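# Hand a hanger from the right gripper to the left

## Task

The right gripper starts out holding a hanger. Transfer that hanger to the left gripper so that, at the end, only the left gripper is closed on it and holds it securely, clear of everything, in the air above the table and away from the rail, with the hanger upright. The second hanger must still hang on the rail, the rack must stay upright, and neither the rack nor that second hanger may be held by a gripper. A firm grip is required. The scene fails immediately if the rack tips beyond a slight amount.

## Robot and tools

Robot: two arms, left_arm and right_arm. The right gripper begins closed on a hanger. A rack with a rail stands on the table, and a second hanger hangs on that rail.

World frame (used in every state line): origin on the table top midway between the arms, +x out over the table, +z up, left_arm on the +y side. The names left and right refer to the arms, not to sides of any picture. Poses are printed as end_effector_position (metres) and end_effector_quat_wxyz. The printed hand position can be somewhat wrong, especially far from the base.

Gripper axes: the fingers point along the gripper's +z, and they open and close along its y. The reported position is the point between the finger pads, just under 1 cm behind the tips.

Row layout (shared by execute_actions and move): one flat list of 14 numbers covering both arms, each in [-1, 1]: dx, dy, dz, rx, ry, rz, opening for left_arm, followed by the same seven for right_arm. Always send all 14, even if one arm stays still. dx..rz are an offset, not a pose: a displacement expressed in that gripper's own axes, relative to the gripper's measured pose at the start of the action (for the first action in a call, the pose in the last result; for move, the pose in the last result that showed one). Scale: 1.0 equals 0.6 m for dx, dy, dz and 180 degrees for the rotation. rx, ry, rz form a single rotation vector. opening is absolute, not an offset: +1 fully open (0.087 m), -1 closed.

execute_actions(actions): a list of actions, run in sequence. Each action is a table of up to 15 rows; each row lasts one control step of 1/30 s, and if fewer than 15 rows are given the final row repeats until 15 steps pass. Every row refers back to the action's start pose, not to the previous row. An empty list just reports state and images.

move(target, speed, blocking): target is one 14-number row as above. Each gripper travels in a straight line toward its target; both arms finish together, taking 0.5 to 10 s (cut off at 10 s if longer). speed is the top path speed in m/s, 0.002 to 0.5, default 0.25; rotation is capped at twice that value in rad/s. Openings are sent when the move begins. Paths ignore obstacles and the other arm, and grippers may lag, drift or overshoot the speed, notably with a nearly straight arm. Faster contact and targets set deeper past a surface press harder. With blocking=false the result comes after 0.5 s while motion continues; check with wait(0), and call wait or stop before sending new rows or moves. The extra move: line reports the ending (done, off_target, moving, held, fault) and limits: paced means the sent pose got clipped, held means a check blocked some steps (the arm may then speed up sharply). An ending naming just one arm means the other is done. Distances to the targets are also listed.

wait(seconds): 0 to 10 s; arms keep their last command, a running move continues and the wait ends early when it does. stop(): brakes a running move (needs room; fingers keep moving). zoom_image(camera, region): region [x0, y0, x1, y1] in pixels of that camera's latest image, at most 504 by 504. Cameras: cam_head_left, cam_head_right, cam_high, cam_low, cam_left_wrist, cam_right_wrist, all 504x504, with calibration supplied. finished_scene(scene): ends the current scene (give its number); irreversible, so only call it when the goal is met and stable.

Controller behaviour: each step the commanded pose is clipped to 70 mm and 16 degrees from the measured pose, then reached by damped inverse kinematics, position first. Large offsets may need several actions; after an action the arm goes at most to its last clipped pose, so command the rest later. Joint friction can leave the hand up to about 31 mm short, and tiny commands may not move it. Hand target lines show where each arm is being driven. HELD labels in step readings mark steps where that arm was held back; a pose unreachable line means the clearance check altered or blocked that arm's command. To keep one arm still, send it the offset back to its wanted pose in the first call of a reply and zeros afterwards, always with its proper opening.

Gripping: grip_measured uses the same scale as the commanded opening. To hold firmly, keep commanding about 0.02 below the grip_measured reading while closed on the object; a smaller margin holds more lightly. Pads push up to roughly 20 N; closing fast can press harder or pop the fingers open. Readings may be off by about 1 mm.

Suggested order: lift the held hanger clear of the rail and rack, bring it to an open space above the table, approach with the open left gripper, close the left gripper firmly on the hanger, confirm grip_measured shows it holding, then open the right gripper and withdraw it. Leave the hanger upright and touching nothing.

Avoid: bumping or pressing on the rack (tipping fails at once), disturbing the other hanger, letting the arms collide or push hard on each other, dropping or knocking anything off the table, and hitting things fast. Holding loads heats motors: MOTOR HOT appears from 75 °C, a stop comes at 90 °C, and at 100 °C the arm goes limp and drops; OVER-TEMPERATURE FAULT or FAULT lines report stops. Loose objects may occasionally be nudged by outside pushes. The robot keeps its last command while you compose a reply.

Each tool is called after "Request:" by a JSON object that holds its "api" and its "payload".

## Session

Request:
{"api": "execute_actions", "payload": {"actions": []}}

Scene clock: 0.00 s.
left_arm: end_effector_position=(+0.3765, +0.2429, +0.3552) grip_measured=+1.000 end_effector_quat_wxyz=(+0.700, +0.024, +0.713, -0.025) | right_arm: end_effector_position=(+0.3073, +0.0191, +0.4107) grip_measured=-0.848 end_effector_quat_wxyz=(+0.663, -0.148, +0.721, +0.133)
Joint positions: left_arm=[-0.005  1.063  1.051 -0.006 -0.012 -0.002  0.087] | right_arm=[ 0.912  1.373  1.549 -0.272  0.496  0.042  0.007]
Joint velocities: left_arm=[ 0.007  0.007 -0.002 -0.066  0.022 -0.007  0.   ] | right_arm=[-0.007 -0.007 -0.002  0.051  0.037  0.037  0.   ]
Joint torques (N m, as the arm reports them, + toward a larger angle): no reading
Hand target (left_arm): +0.376, +0.243, +0.355; +0.700, +0.024, +0.713, -0.025
Hand target (right_arm): +0.308, +0.019, +0.412; +0.665, -0.147, +0.720, +0.135

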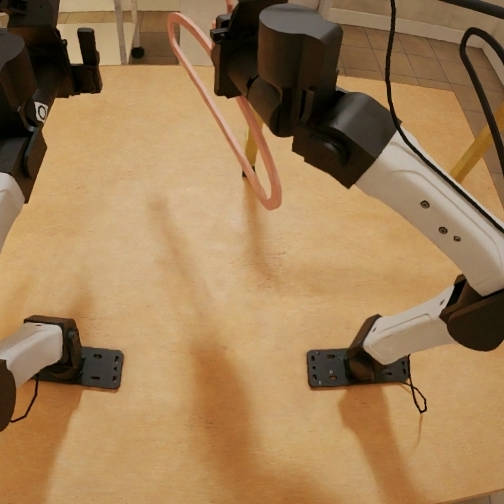

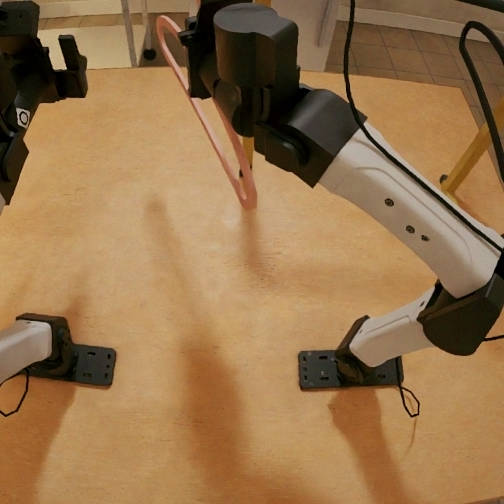

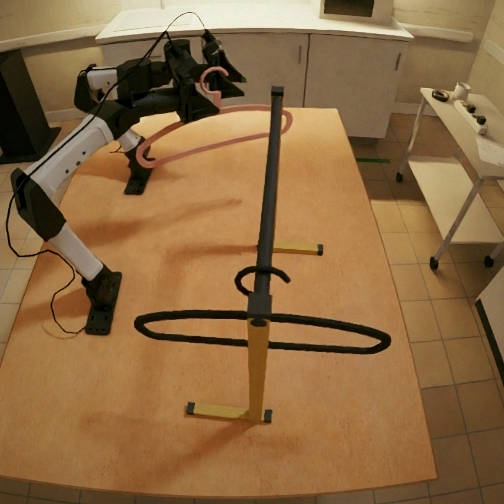

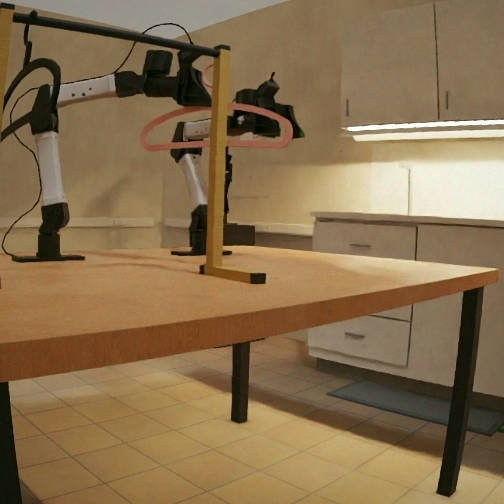

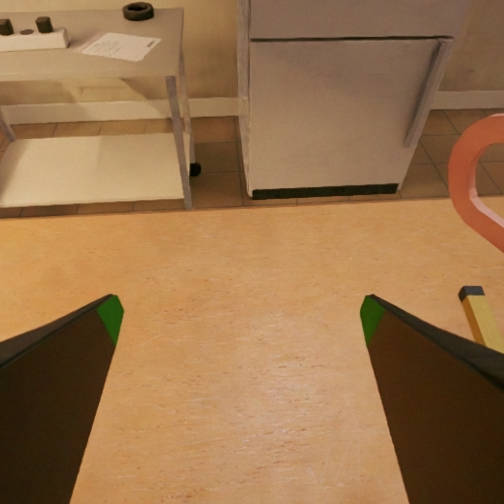

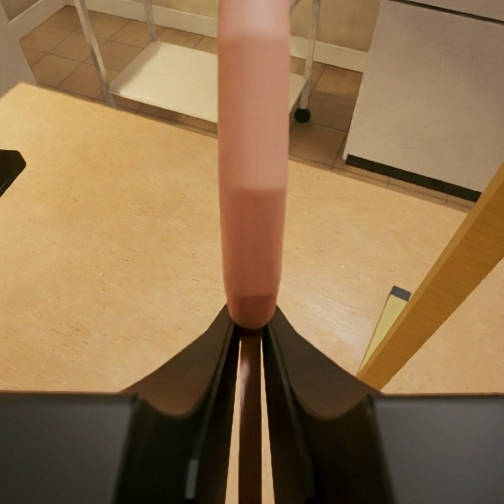

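Request:
{"api": "move", "payload": {"target": [-0.24,-0.07,-0.165,0,0.5,0,1, 0,0.045,-0.107,-0.25,0,0,-0.9], "speed": 0.15}}

Scene clock: 29.23 s.
left_arm: end_effector_position=(+0.2866, +0.2079, +0.4908) grip_measured=+1.000 end_effector_quat_wxyz=(+0.551, +0.040, +0.831, -0.065) | right_arm: end_effector_position=(+0.2415, +0.0230, +0.4114) grip_measured=-0.848 end_effector_quat_wxyz=(+0.552, -0.387, +0.623, +0.396)
Joint positions: left_arm=[-0.166  1.675  2.845 -1.565 -0.071 -0.1    0.087] | right_arm=[ 0.572  1.238  1.45  -0.306 -0.618  0.012  0.007]
Joint velocities: left_arm=[ 0.002  0.007  0.002 -0.037  0.007 -0.022  0.   ] | right_arm=[-0.007  0.017  0.002 -0.066 -0.081  0.007  0.001]
Joint torques (N m, as the arm reports them, + toward a larger angle): left_arm=[-0.46 -5.01  3.62  2.31 -0.03 -0.05] | right_arm=[-0.19 -5.98  5.63  2.44 -0.07 -0.15]
Hand target (left_arm): +0.276, +0.208, +0.499; +0.562, +0.038, +0.823, -0.072
Hand target (right_arm): +0.237, +0.019, +0.417; +0.560, -0.391, +0.612, +0.399
Off the commanded pose (left_arm): 0.014 m, 68 deg; orientation clipped at the last step of the last action.
Off the commanded pose (right_arm): 0.007 m, 1 deg.
joint sent to its limit (left arm) — the command would take joint 4 (wrist pitch) past its lower limit, so that joint was sent only as far as its limit.
move: off_target (left_arm); limits=paced
camera_calibration (this result's frames):
cam_left_wrist: T_world_to_cam=[[-0.152396, -0.98677, 0.0553278, 0.215856], [-0.941614, 0.12796, -0.31143, 0.420766], [0.30023, -0.0995582, -0.948657, 0.537195], [0, 0, 0, 1]] pos_world=[0.267812, 0.212641, 0.62871]
cam_right_wrist: T_world_to_cam=[[0.925, -0.376576, -0.0506448, -0.19793], [-0.335972, -0.748346, -0.571927, 0.351126], [0.177474, 0.546048, -0.81874, 0.416388], [0, 0, 0, 1]] pos_world=[0.227156, -0.0391403, 0.531708]

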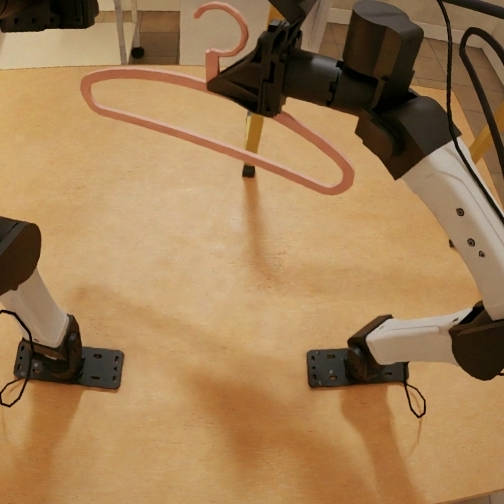

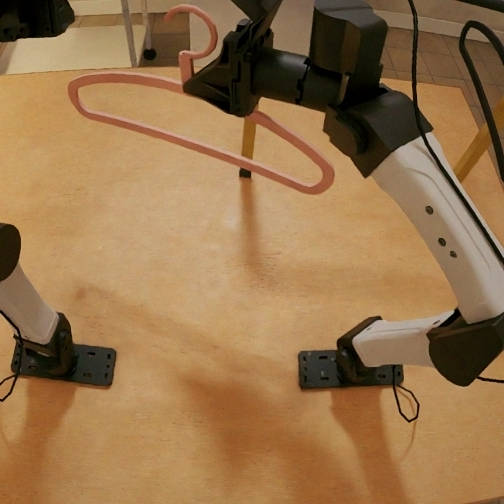

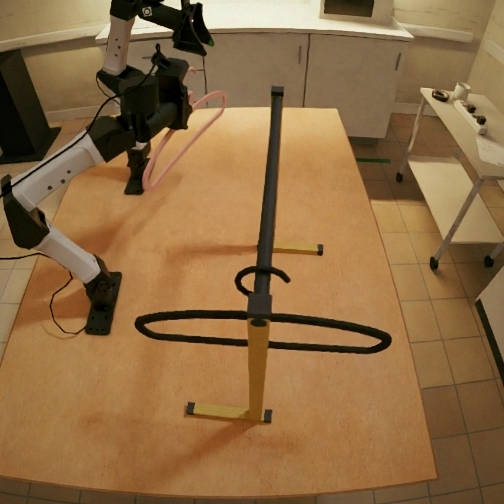

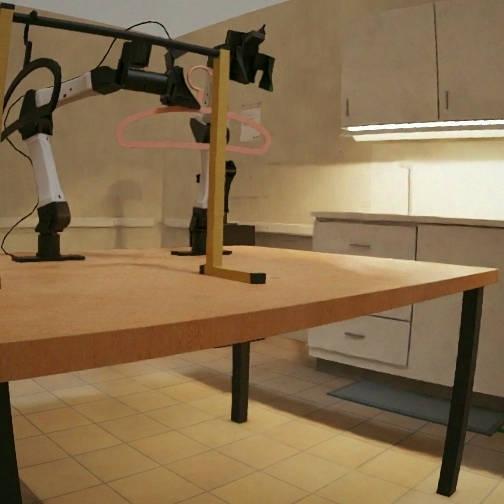

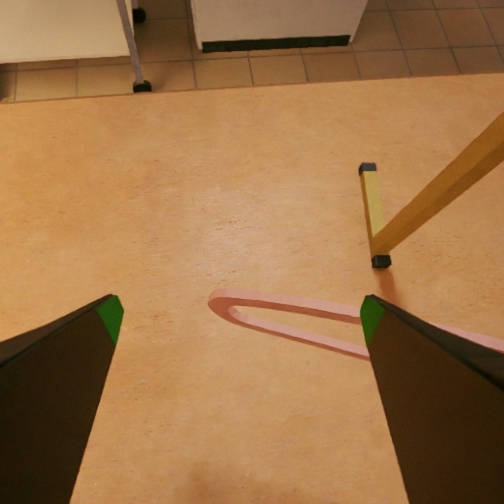

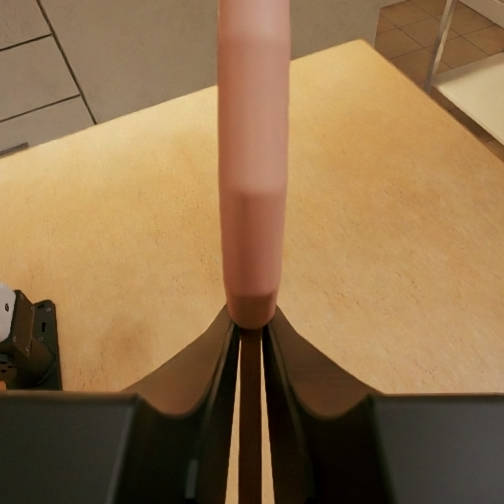

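Request:
{"api": "move", "payload": {"target": [0.22,-0.118,-0.08,0.083,-0.128,0,0.2, 0,0,0,0,0,0,-0.9]}}

Request:
{"api": "move", "payload": {"target": [0,0,0,0,0,0.5,0.2, 0,0,0,0,0,0,-0.9], "speed": 0.5}}

Scene clock: 46.07 s.
left_arm: end_effector_position=(+0.1804, +0.1421, +0.3987) grip_measured=+0.200 end_effector_quat_wxyz=(+0.697, +0.098, +0.687, -0.179) | right_arm: end_effector_position=(+0.2407, +0.0230, +0.4100) grip_measured=-0.848 end_effector_quat_wxyz=(+0.549, -0.388, +0.625, +0.397)
Joint positions: left_arm=[-1.058  0.599  1.086 -0.437 -0.741 -0.077  0.052] | right_arm=[ 0.572  1.238  1.45  -0.313 -0.621  0.012  0.007]
Joint velocities: left_arm=[ 0.007 -0.027  0.002 -0.081 -0.11   0.051 -0.   ] | right_arm=[-0.012 -0.002 -0.002  0.037  0.022 -0.037  0.   ]
Joint torques (N m, as the arm reports them, + toward a larger angle): left_arm=[-0.57  0.48  3.61  2.24 -0.08  0.12] | right_arm=[ 0.39 -4.35  6.61  2.33  0.06 -0.12]
Hand target (left_arm): +0.180, +0.143, +0.393; +0.698, +0.100, +0.687, -0.176
Hand target (right_arm): +0.242, +0.023, +0.411; +0.552, -0.387, +0.623, +0.396
Off the commanded pose (left_arm): 0.007 m, 0 deg.
Off the commanded pose (right_arm): 0.002 m, 0 deg.
move: done; limits=paced
camera_calibration (this result's frames):
cam_left_wrist: T_world_to_cam=[[-0.393071, -0.914504, 0.0957979, 0.156821], [-0.698731, 0.229344, -0.677625, 0.388247], [0.59772, -0.333292, -0.729141, 0.367162], [0, 0, 0, 1]] pos_world=[0.113462, 0.176744, 0.515776]
cam_right_wrist: T_world_to_cam=[[0.925684, -0.374297, -0.0548751, -0.195767], [-0.337375, -0.75119, -0.567356, 0.348535], [0.171138, 0.543705, -0.821642, 0.418158], [0, 0, 0, 1]] pos_world=[0.227242, -0.0388144, 0.530577]

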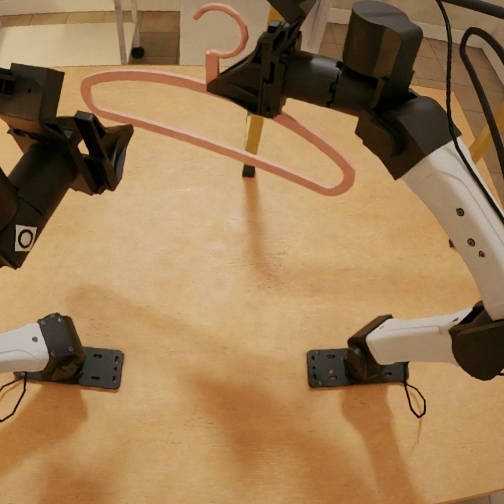

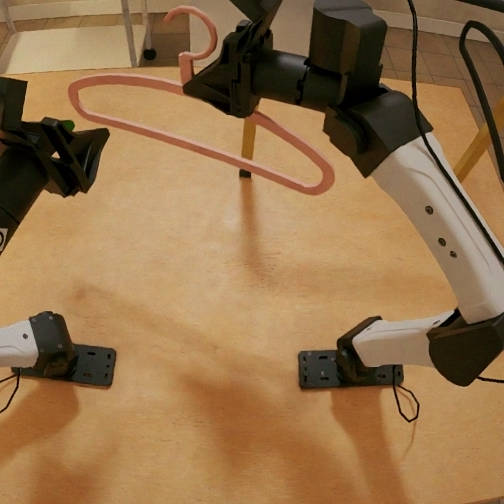

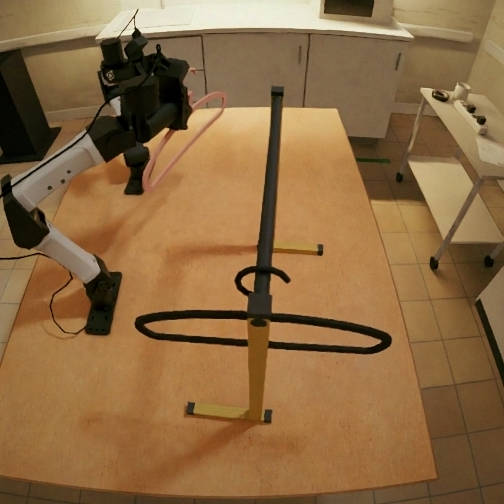

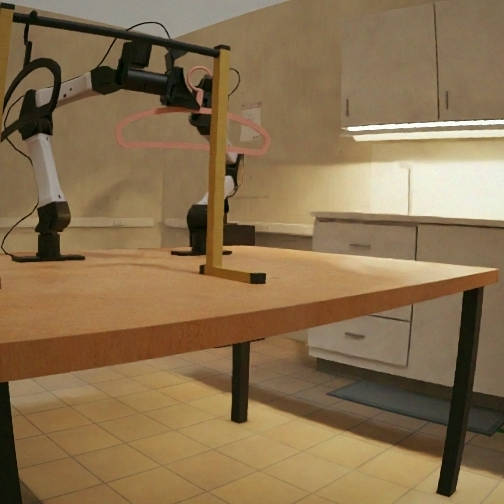

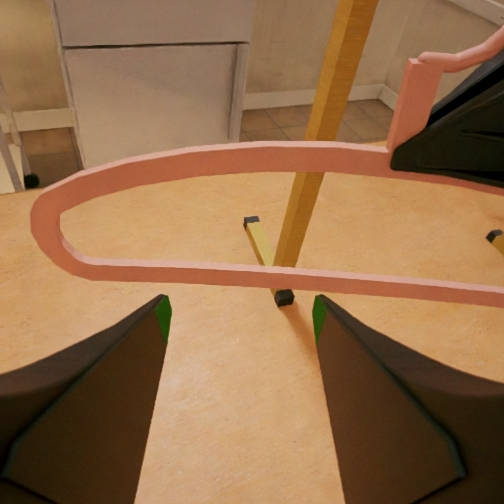

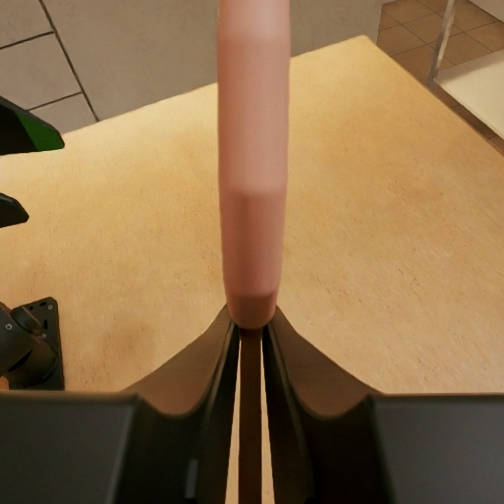

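Scene clock: 48.47 s.
left_arm: end_effector_position=(+0.1794, +0.1407, +0.4046) grip_measured=+0.200 end_effector_quat_wxyz=(+0.622, +0.554, +0.417, +0.365) | right_arm: end_effector_position=(+0.2403, +0.0227, +0.4085) grip_measured=-0.848 end_effector_quat_wxyz=(+0.546, -0.388, +0.627, +0.397)
Joint positions: left_arm=[-1.398  0.647  0.919 -0.189 -1.078  1.53   0.052] | right_arm=[ 0.572  1.238  1.45  -0.321 -0.621  0.012  0.007]
Joint velocities: left_arm=[-0.002 -0.002 -0.002  0.037 -0.051  0.051 -0.001] | right_arm=[-0.012 -0.002  0.012  0.007 -0.022 -0.007 -0.001]
Joint torques (N m, as the arm reports them, + toward a larger angle): left_arm=[-0.42 -0.51  4.3   2.17 -0.04 -0.03] | right_arm=[ 0.4  -4.35  6.6   2.32  0.03 -0.12]
Hand target (left_arm): +0.179, +0.142, +0.400; +0.620, +0.555, +0.415, +0.368
Hand target (right_arm): +0.241, +0.023, +0.410; +0.549, -0.388, +0.625, +0.397
Off the commanded pose (left_arm): 0.006 m, 0 deg.
Off the commanded pose (right_arm): 0.002 m, 0 deg.
move: done
camera_calibration (this result's frames):
cam_left_wrist: T_world_to_cam=[[-0.0110439, -0.103298, -0.994589, 0.413079], [-0.446443, 0.890521, -0.0875323, 0.0148383], [0.894744, 0.44306, -0.0559516, -0.0632881], [0, 0, 0, 1]] pos_world=[0.0678131, 0.057497, 0.408601]
cam_right_wrist: T_world_to_cam=[[0.925333, -0.374517, -0.0591231, -0.193754], [-0.340846, -0.753361, -0.56238, 0.346201], [0.16608, 0.540541, -0.824762, 0.419665], [0, 0, 0, 1]] pos_world=[0.22759, -0.0385964, 0.529365]

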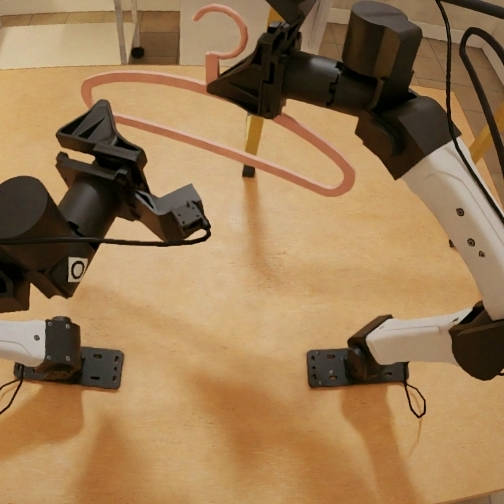

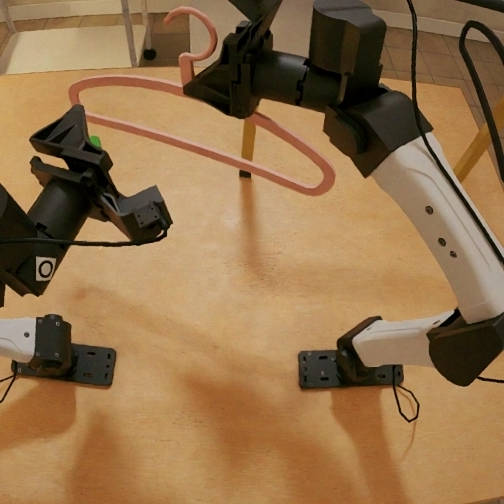

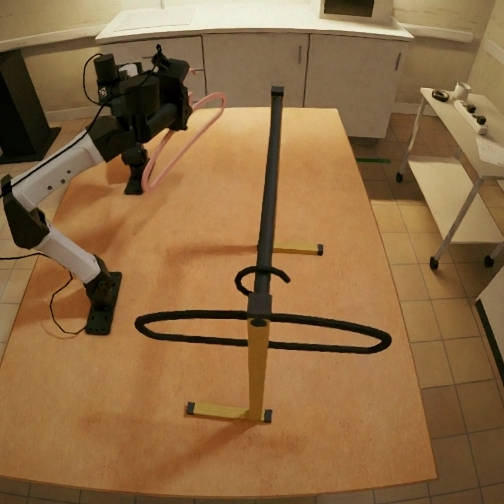

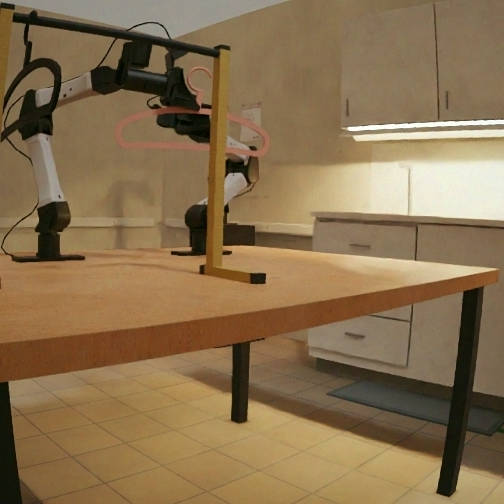

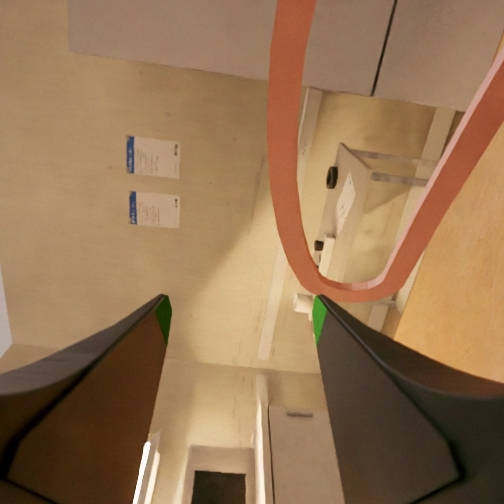

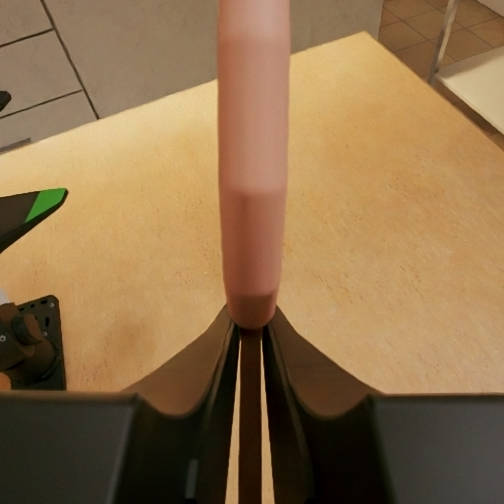

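Request:
{"api": "move", "payload": {"target": [0,-0.045,0.11,0,0,0,0.2, 0,0,0,0,0,0,-0.9], "speed": 0.1}}

Scene clock: 54.37 s.
left_arm: end_effector_position=(+0.2369, +0.1169, +0.3913) grip_measured=+0.200 end_effector_quat_wxyz=(+0.629, +0.545, +0.418, +0.363) | right_arm: end_effector_position=(+0.2399, +0.0225, +0.4070) grip_measured=-0.848 end_effector_quat_wxyz=(+0.544, -0.388, +0.630, +0.397)
Joint positions: left_arm=[-1.004  0.775  0.872 -0.025 -0.687  1.486  0.052] | right_arm=[ 0.572  1.238  1.45  -0.327 -0.621  0.012  0.007]
Joint velocities: left_arm=[-0.012 -0.007 -0.007 -0.007  0.051 -0.007 -0.001] | right_arm=[-0.017 -0.002  0.007 -0.081  0.081 -0.081 -0.001]
Joint torques (N m, as the arm reports them, + toward a larger angle): left_arm=[ 0.95  0.4   4.9   2.38  0.03 -0.1 ] | right_arm=[ 0.39 -4.35  6.61  2.33  0.03 -0.12]
Hand target (left_arm): +0.241, +0.112, +0.379; +0.621, +0.554, +0.419, +0.363
Hand target (right_arm): +0.240, +0.023, +0.408; +0.546, -0.388, +0.627, +0.397
Off the commanded pose (left_arm): 0.012 m, 1 deg.
Off the commanded pose (right_arm): 0.002 m, 0 deg.
move: off_target (left_arm)
camera_calibration (this result's frames):
cam_left_wrist: T_world_to_cam=[[-0.00198761, -0.124197, -0.992256, 0.397461], [-0.446429, 0.888001, -0.110254, 0.0696767], [0.894817, 0.442752, -0.0572101, -0.104487], [0, 0, 0, 1]] pos_world=[0.125393, 0.0337524, 0.396087]
cam_right_wrist: T_world_to_cam=[[0.924977, -0.374739, -0.0631446, -0.191849], [-0.344106, -0.7554, -0.55764, 0.343977], [0.16127, 0.537532, -0.827678, 0.421074], [0, 0, 0, 1]] pos_world=[0.227914, -0.0383942, 0.528215]

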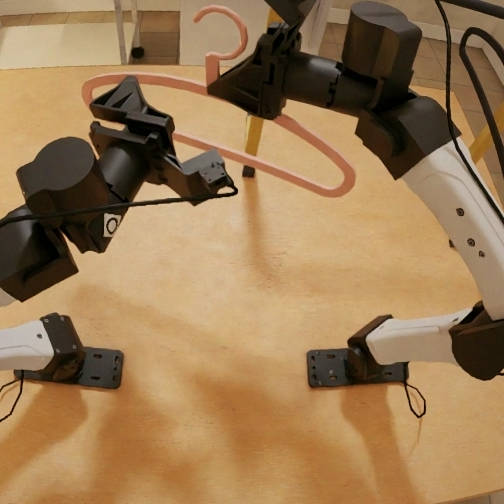

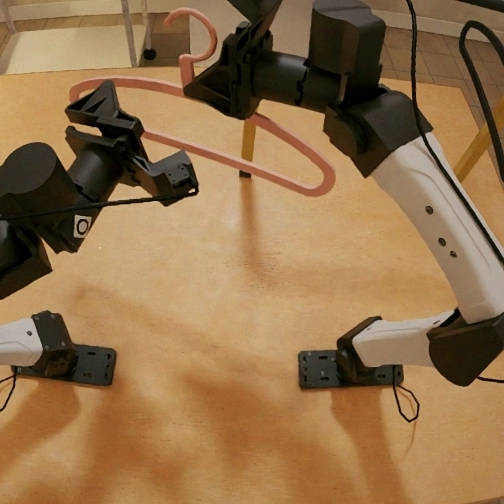

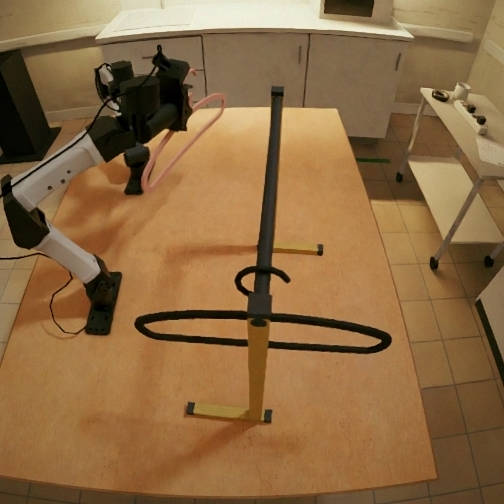

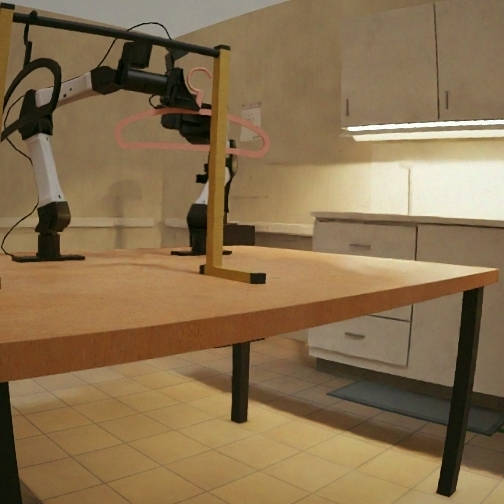

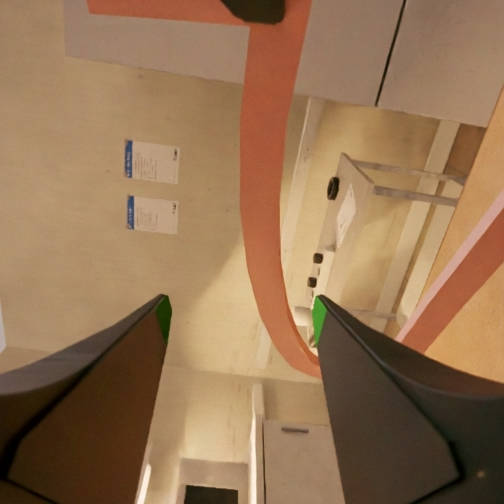

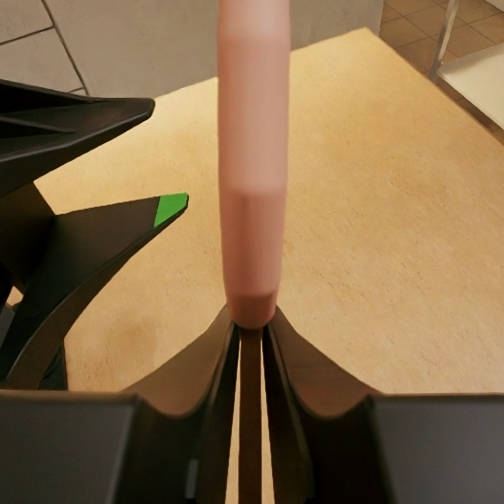

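Request:
{"api": "move", "payload": {"target": [-0.025,-0.035,0.078,0,0,0,0.4, 0,0,0,0,0,0,-0.9], "speed": 0.08}}

Scene clock: 59.43 s.
left_arm: end_effector_position=(+0.2704, +0.0848, +0.3809) grip_measured=+0.400 end_effector_quat_wxyz=(+0.632, +0.543, +0.416, +0.365) | right_arm: end_effector_position=(+0.2396, +0.0222, +0.4056) grip_measured=-0.848 end_effector_quat_wxyz=(+0.541, -0.387, +0.632, +0.397)
Joint positions: left_arm=[-0.927  0.945  0.872  0.151 -0.609  1.485  0.061] | right_arm=[ 0.572  1.238  1.45  -0.334 -0.621  0.012  0.007]
Joint velocities: left_arm=[-0.002 -0.007 -0.007  0.022 -0.007 -0.007 -0.   ] | right_arm=[ 0.002 -0.002  0.002 -0.007 -0.051 -0.007 -0.001]
Joint torques (N m, as the arm reports them, + toward a larger angle): left_arm=[ 1.01 -1.12  6.2   2.41  0.04 -0.11] | right_arm=[ 0.39 -4.35  6.61  2.33  0.03 -0.12]
Hand target (left_arm): +0.274, +0.082, +0.375; +0.629, +0.545, +0.419, +0.363
Hand target (right_arm): +0.240, +0.022, +0.407; +0.543, -0.388, +0.630, +0.397
Off the commanded pose (left_arm): 0.007 m, 0 deg.
Off the commanded pose (right_arm): 0.002 m, 0 deg.
move: done
camera_calibration (this result's frames):
cam_left_wrist: T_world_to_cam=[[0.00521189, -0.127601, -0.991812, 0.381358], [-0.445374, 0.887726, -0.116551, 0.114143], [0.89533, 0.442334, -0.0522036, -0.122821], [0, 0, 0, 1]] pos_world=[0.158814, 0.00166248, 0.385127]
cam_right_wrist: T_world_to_cam=[[0.924598, -0.374976, -0.0671632, -0.189945], [-0.347338, -0.757422, -0.552872, 0.34174], [0.156443, 0.534513, -0.830555, 0.422465], [0, 0, 0, 1]] pos_world=[0.22823, -0.0381962, 0.527061]

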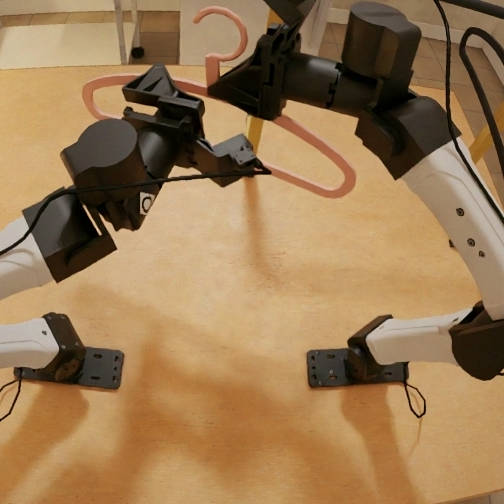

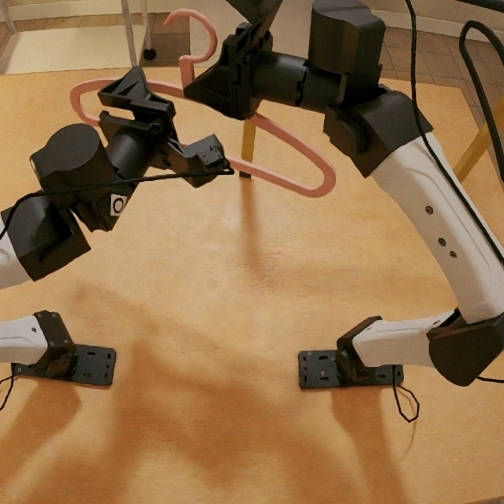

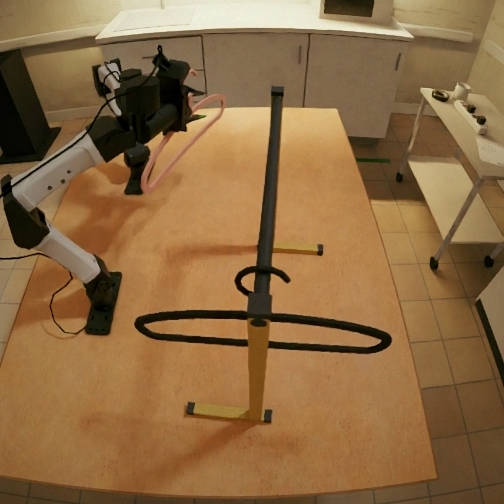

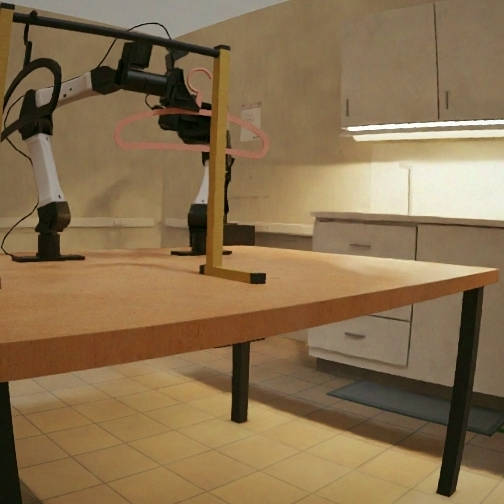

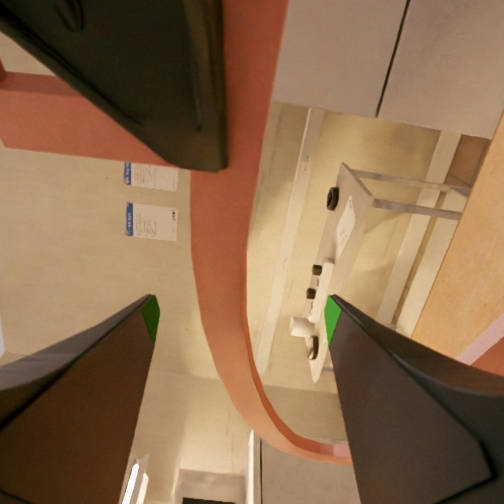

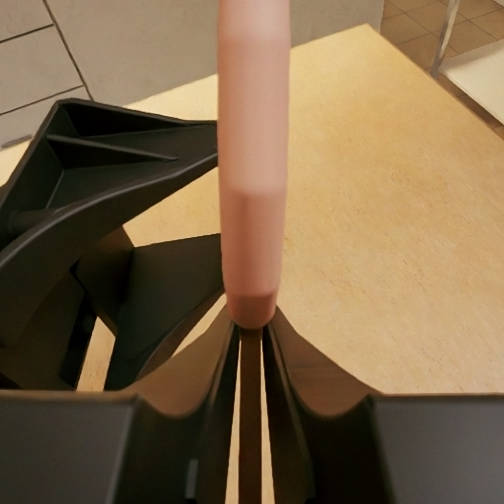

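Close gently.

Request:
{"api": "execute_actions", "payload": {"actions": [[[0,0,0.01,0,0,0,0,0,0,0,0,0,0,-0.9]],[[0,0,0,0,0,0,-0.4,0,0,0,0,0,0,-0.9]],[[0,0,0,0,0,0,-0.7,0,0,0,0,0,0,-0.9]],[[0,0,0,0,0,0,-0.8,0,0,0,0,0,0,-0.9]]]}}

Scene clock: 65.67 s.
left_arm: end_effector_position=(+0.2717, +0.0856, +0.3819) grip_measured=-0.663 end_effector_quat_wxyz=(+0.633, +0.542, +0.416, +0.364) | right_arm: end_effector_position=(+0.2384, +0.0215, +0.4013) grip_measured=-0.848 end_effector_quat_wxyz=(+0.533, -0.387, +0.639, +0.397)
Joint positions: left_arm=[-0.918  0.945  0.872  0.155 -0.6    1.485  0.015] | right_arm=[ 0.572  1.238  1.45  -0.355 -0.621  0.012  0.007]
Joint velocities: left_arm=[-0.017  0.007 -0.012  0.066  0.022 -0.022 -0.001] | right_arm=[-0.002 -0.002 -0.002 -0.022  0.007  0.051  0.   ]
Joint torques (N m, as the arm reports them, + toward a larger angle): left_arm=[ 0.16 -2.27  6.75  2.29  0.01 -0.06] | right_arm=[ 0.39 -4.35  6.61  2.26  0.02 -0.12]
Hand target (left_arm): +0.272, +0.086, +0.382; +0.633, +0.542, +0.416, +0.364
Hand target (right_arm): +0.238, +0.021, +0.401; +0.534, -0.387, +0.639, +0.397
Off the commanded pose (left_arm): 0.000 m, 0 deg.
Off the commanded pose (right_arm): 0.000 m, 0 deg.
Step readings (end_effector_position; steps 1 to 15: 1st action; 16 to 30: 2nd action; 31 to 45: 3rd action; 46 to 60: 4th action):
0: left_arm (+0.2704, +0.0848, +0.3813) | right_arm (+0.2396, +0.0222, +0.4056)
1: left_arm (+0.2706, +0.0848, +0.3814) | right_arm (+0.2395, +0.0222, +0.4055)
2: left_arm (+0.2711, +0.0854, +0.3814) | right_arm (+0.2395, +0.0222, +0.4052)
4: left_arm (+0.2717, +0.0861, +0.3814) | right_arm (+0.2394, +0.0221, +0.4048)
8: left_arm (+0.2718, +0.0859, +0.3814) | right_arm (+0.2392, +0.0220, +0.4044)
15: left_arm (+0.2718, +0.0856, +0.3814) | right_arm (+0.2392, +0.0220, +0.4042)
16: left_arm (+0.2718, +0.0856, +0.3814) | right_arm (+0.2391, +0.0220, +0.4040)
17: left_arm (+0.2718, +0.0856, +0.3814) | right_arm (+0.2391, +0.0220, +0.4039)
19: left_arm (+0.2718, +0.0856, +0.3814) | right_arm (+0.2390, +0.0219, +0.4035)
23: left_arm (+0.2718, +0.0856, +0.3814) | right_arm (+0.2389, +0.0218, +0.4031)
30: left_arm (+0.2718, +0.0856, +0.3814) | right_arm (+0.2388, +0.0218, +0.4028)
31: left_arm (+0.2717, +0.0856, +0.3816) | right_arm (+0.2387, +0.0217, +0.4026)
32: left_arm (+0.2717, +0.0856, +0.3818) | right_arm (+0.2385, +0.0216, +0.4019)
34: left_arm (+0.2717, +0.0856, +0.3819) | right_arm (+0.2383, +0.0215, +0.4013)
38: left_arm (+0.2717, +0.0856, +0.3819) | right_arm (+0.2383, +0.0215, +0.4013)
45: left_arm (+0.2717, +0.0856, +0.3819) | right_arm (+0.2383, +0.0215, +0.4013)
46: left_arm (+0.2717, +0.0856, +0.3819) | right_arm (+0.2383, +0.0215, +0.4013)
47: left_arm (+0.2717, +0.0856, +0.3819) | right_arm (+0.2383, +0.0215, +0.4013)
49: left_arm (+0.2717, +0.0856, +0.3819) | right_arm (+0.2384, +0.0215, +0.4013)
53: left_arm (+0.2717, +0.0856, +0.3819) | right_arm (+0.2384, +0.0215, +0.4013)
60: end_effector_position above
camera_calibration (this result's frames):
cam_left_wrist: T_world_to_cam=[[0.00820641, -0.131016, -0.991346, 0.381739], [-0.444353, 0.887644, -0.120989, 0.115562], [0.895814, 0.441501, -0.0509332, -0.124864], [0, 0, 0, 1]] pos_world=[0.160072, 0.00256373, 0.386057]
cam_right_wrist: T_world_to_cam=[[0.923409, -0.375717, -0.0784437, -0.184598], [-0.356422, -0.763568, -0.538448, 0.334866], [0.142407, 0.525167, -0.839, 0.426421], [0, 0, 0, 1]] pos_world=[0.229088, -0.0376055, 0.523594]

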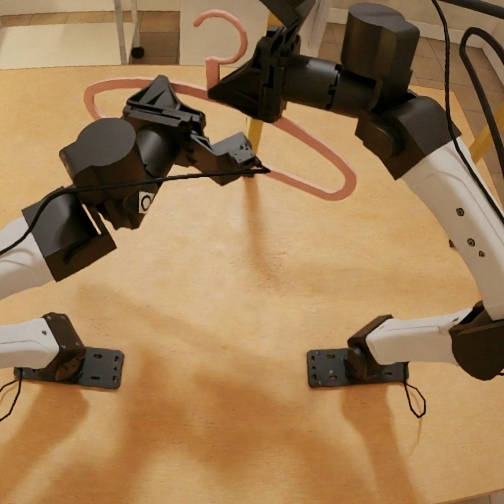

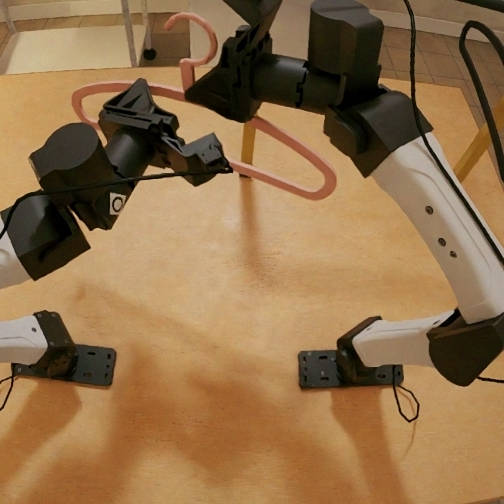

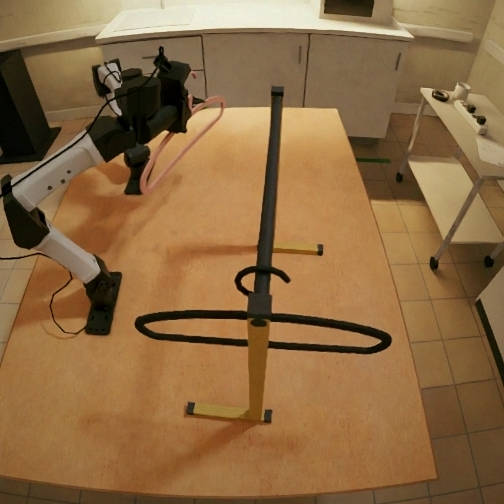

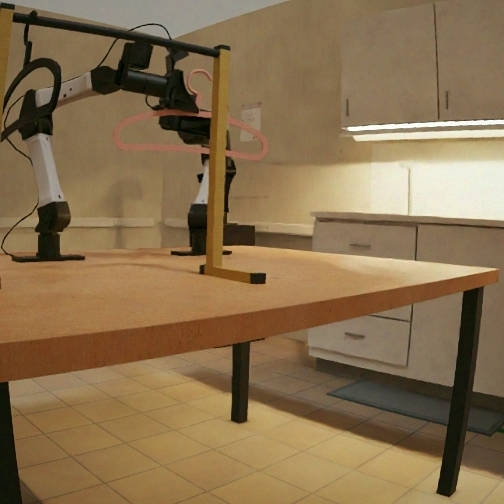

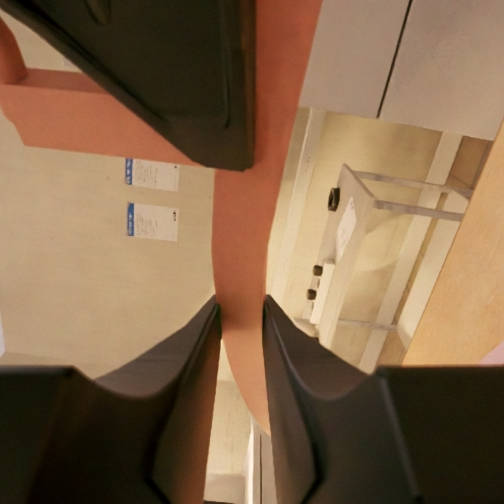

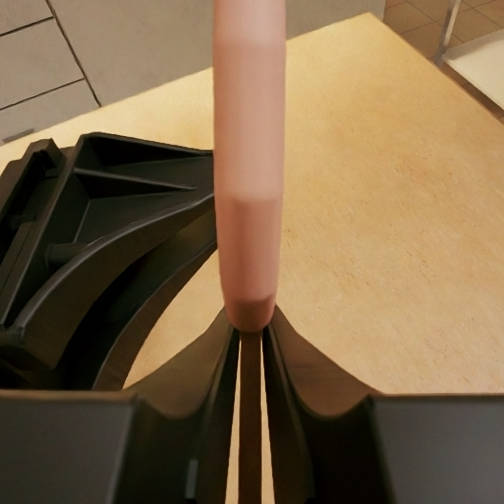

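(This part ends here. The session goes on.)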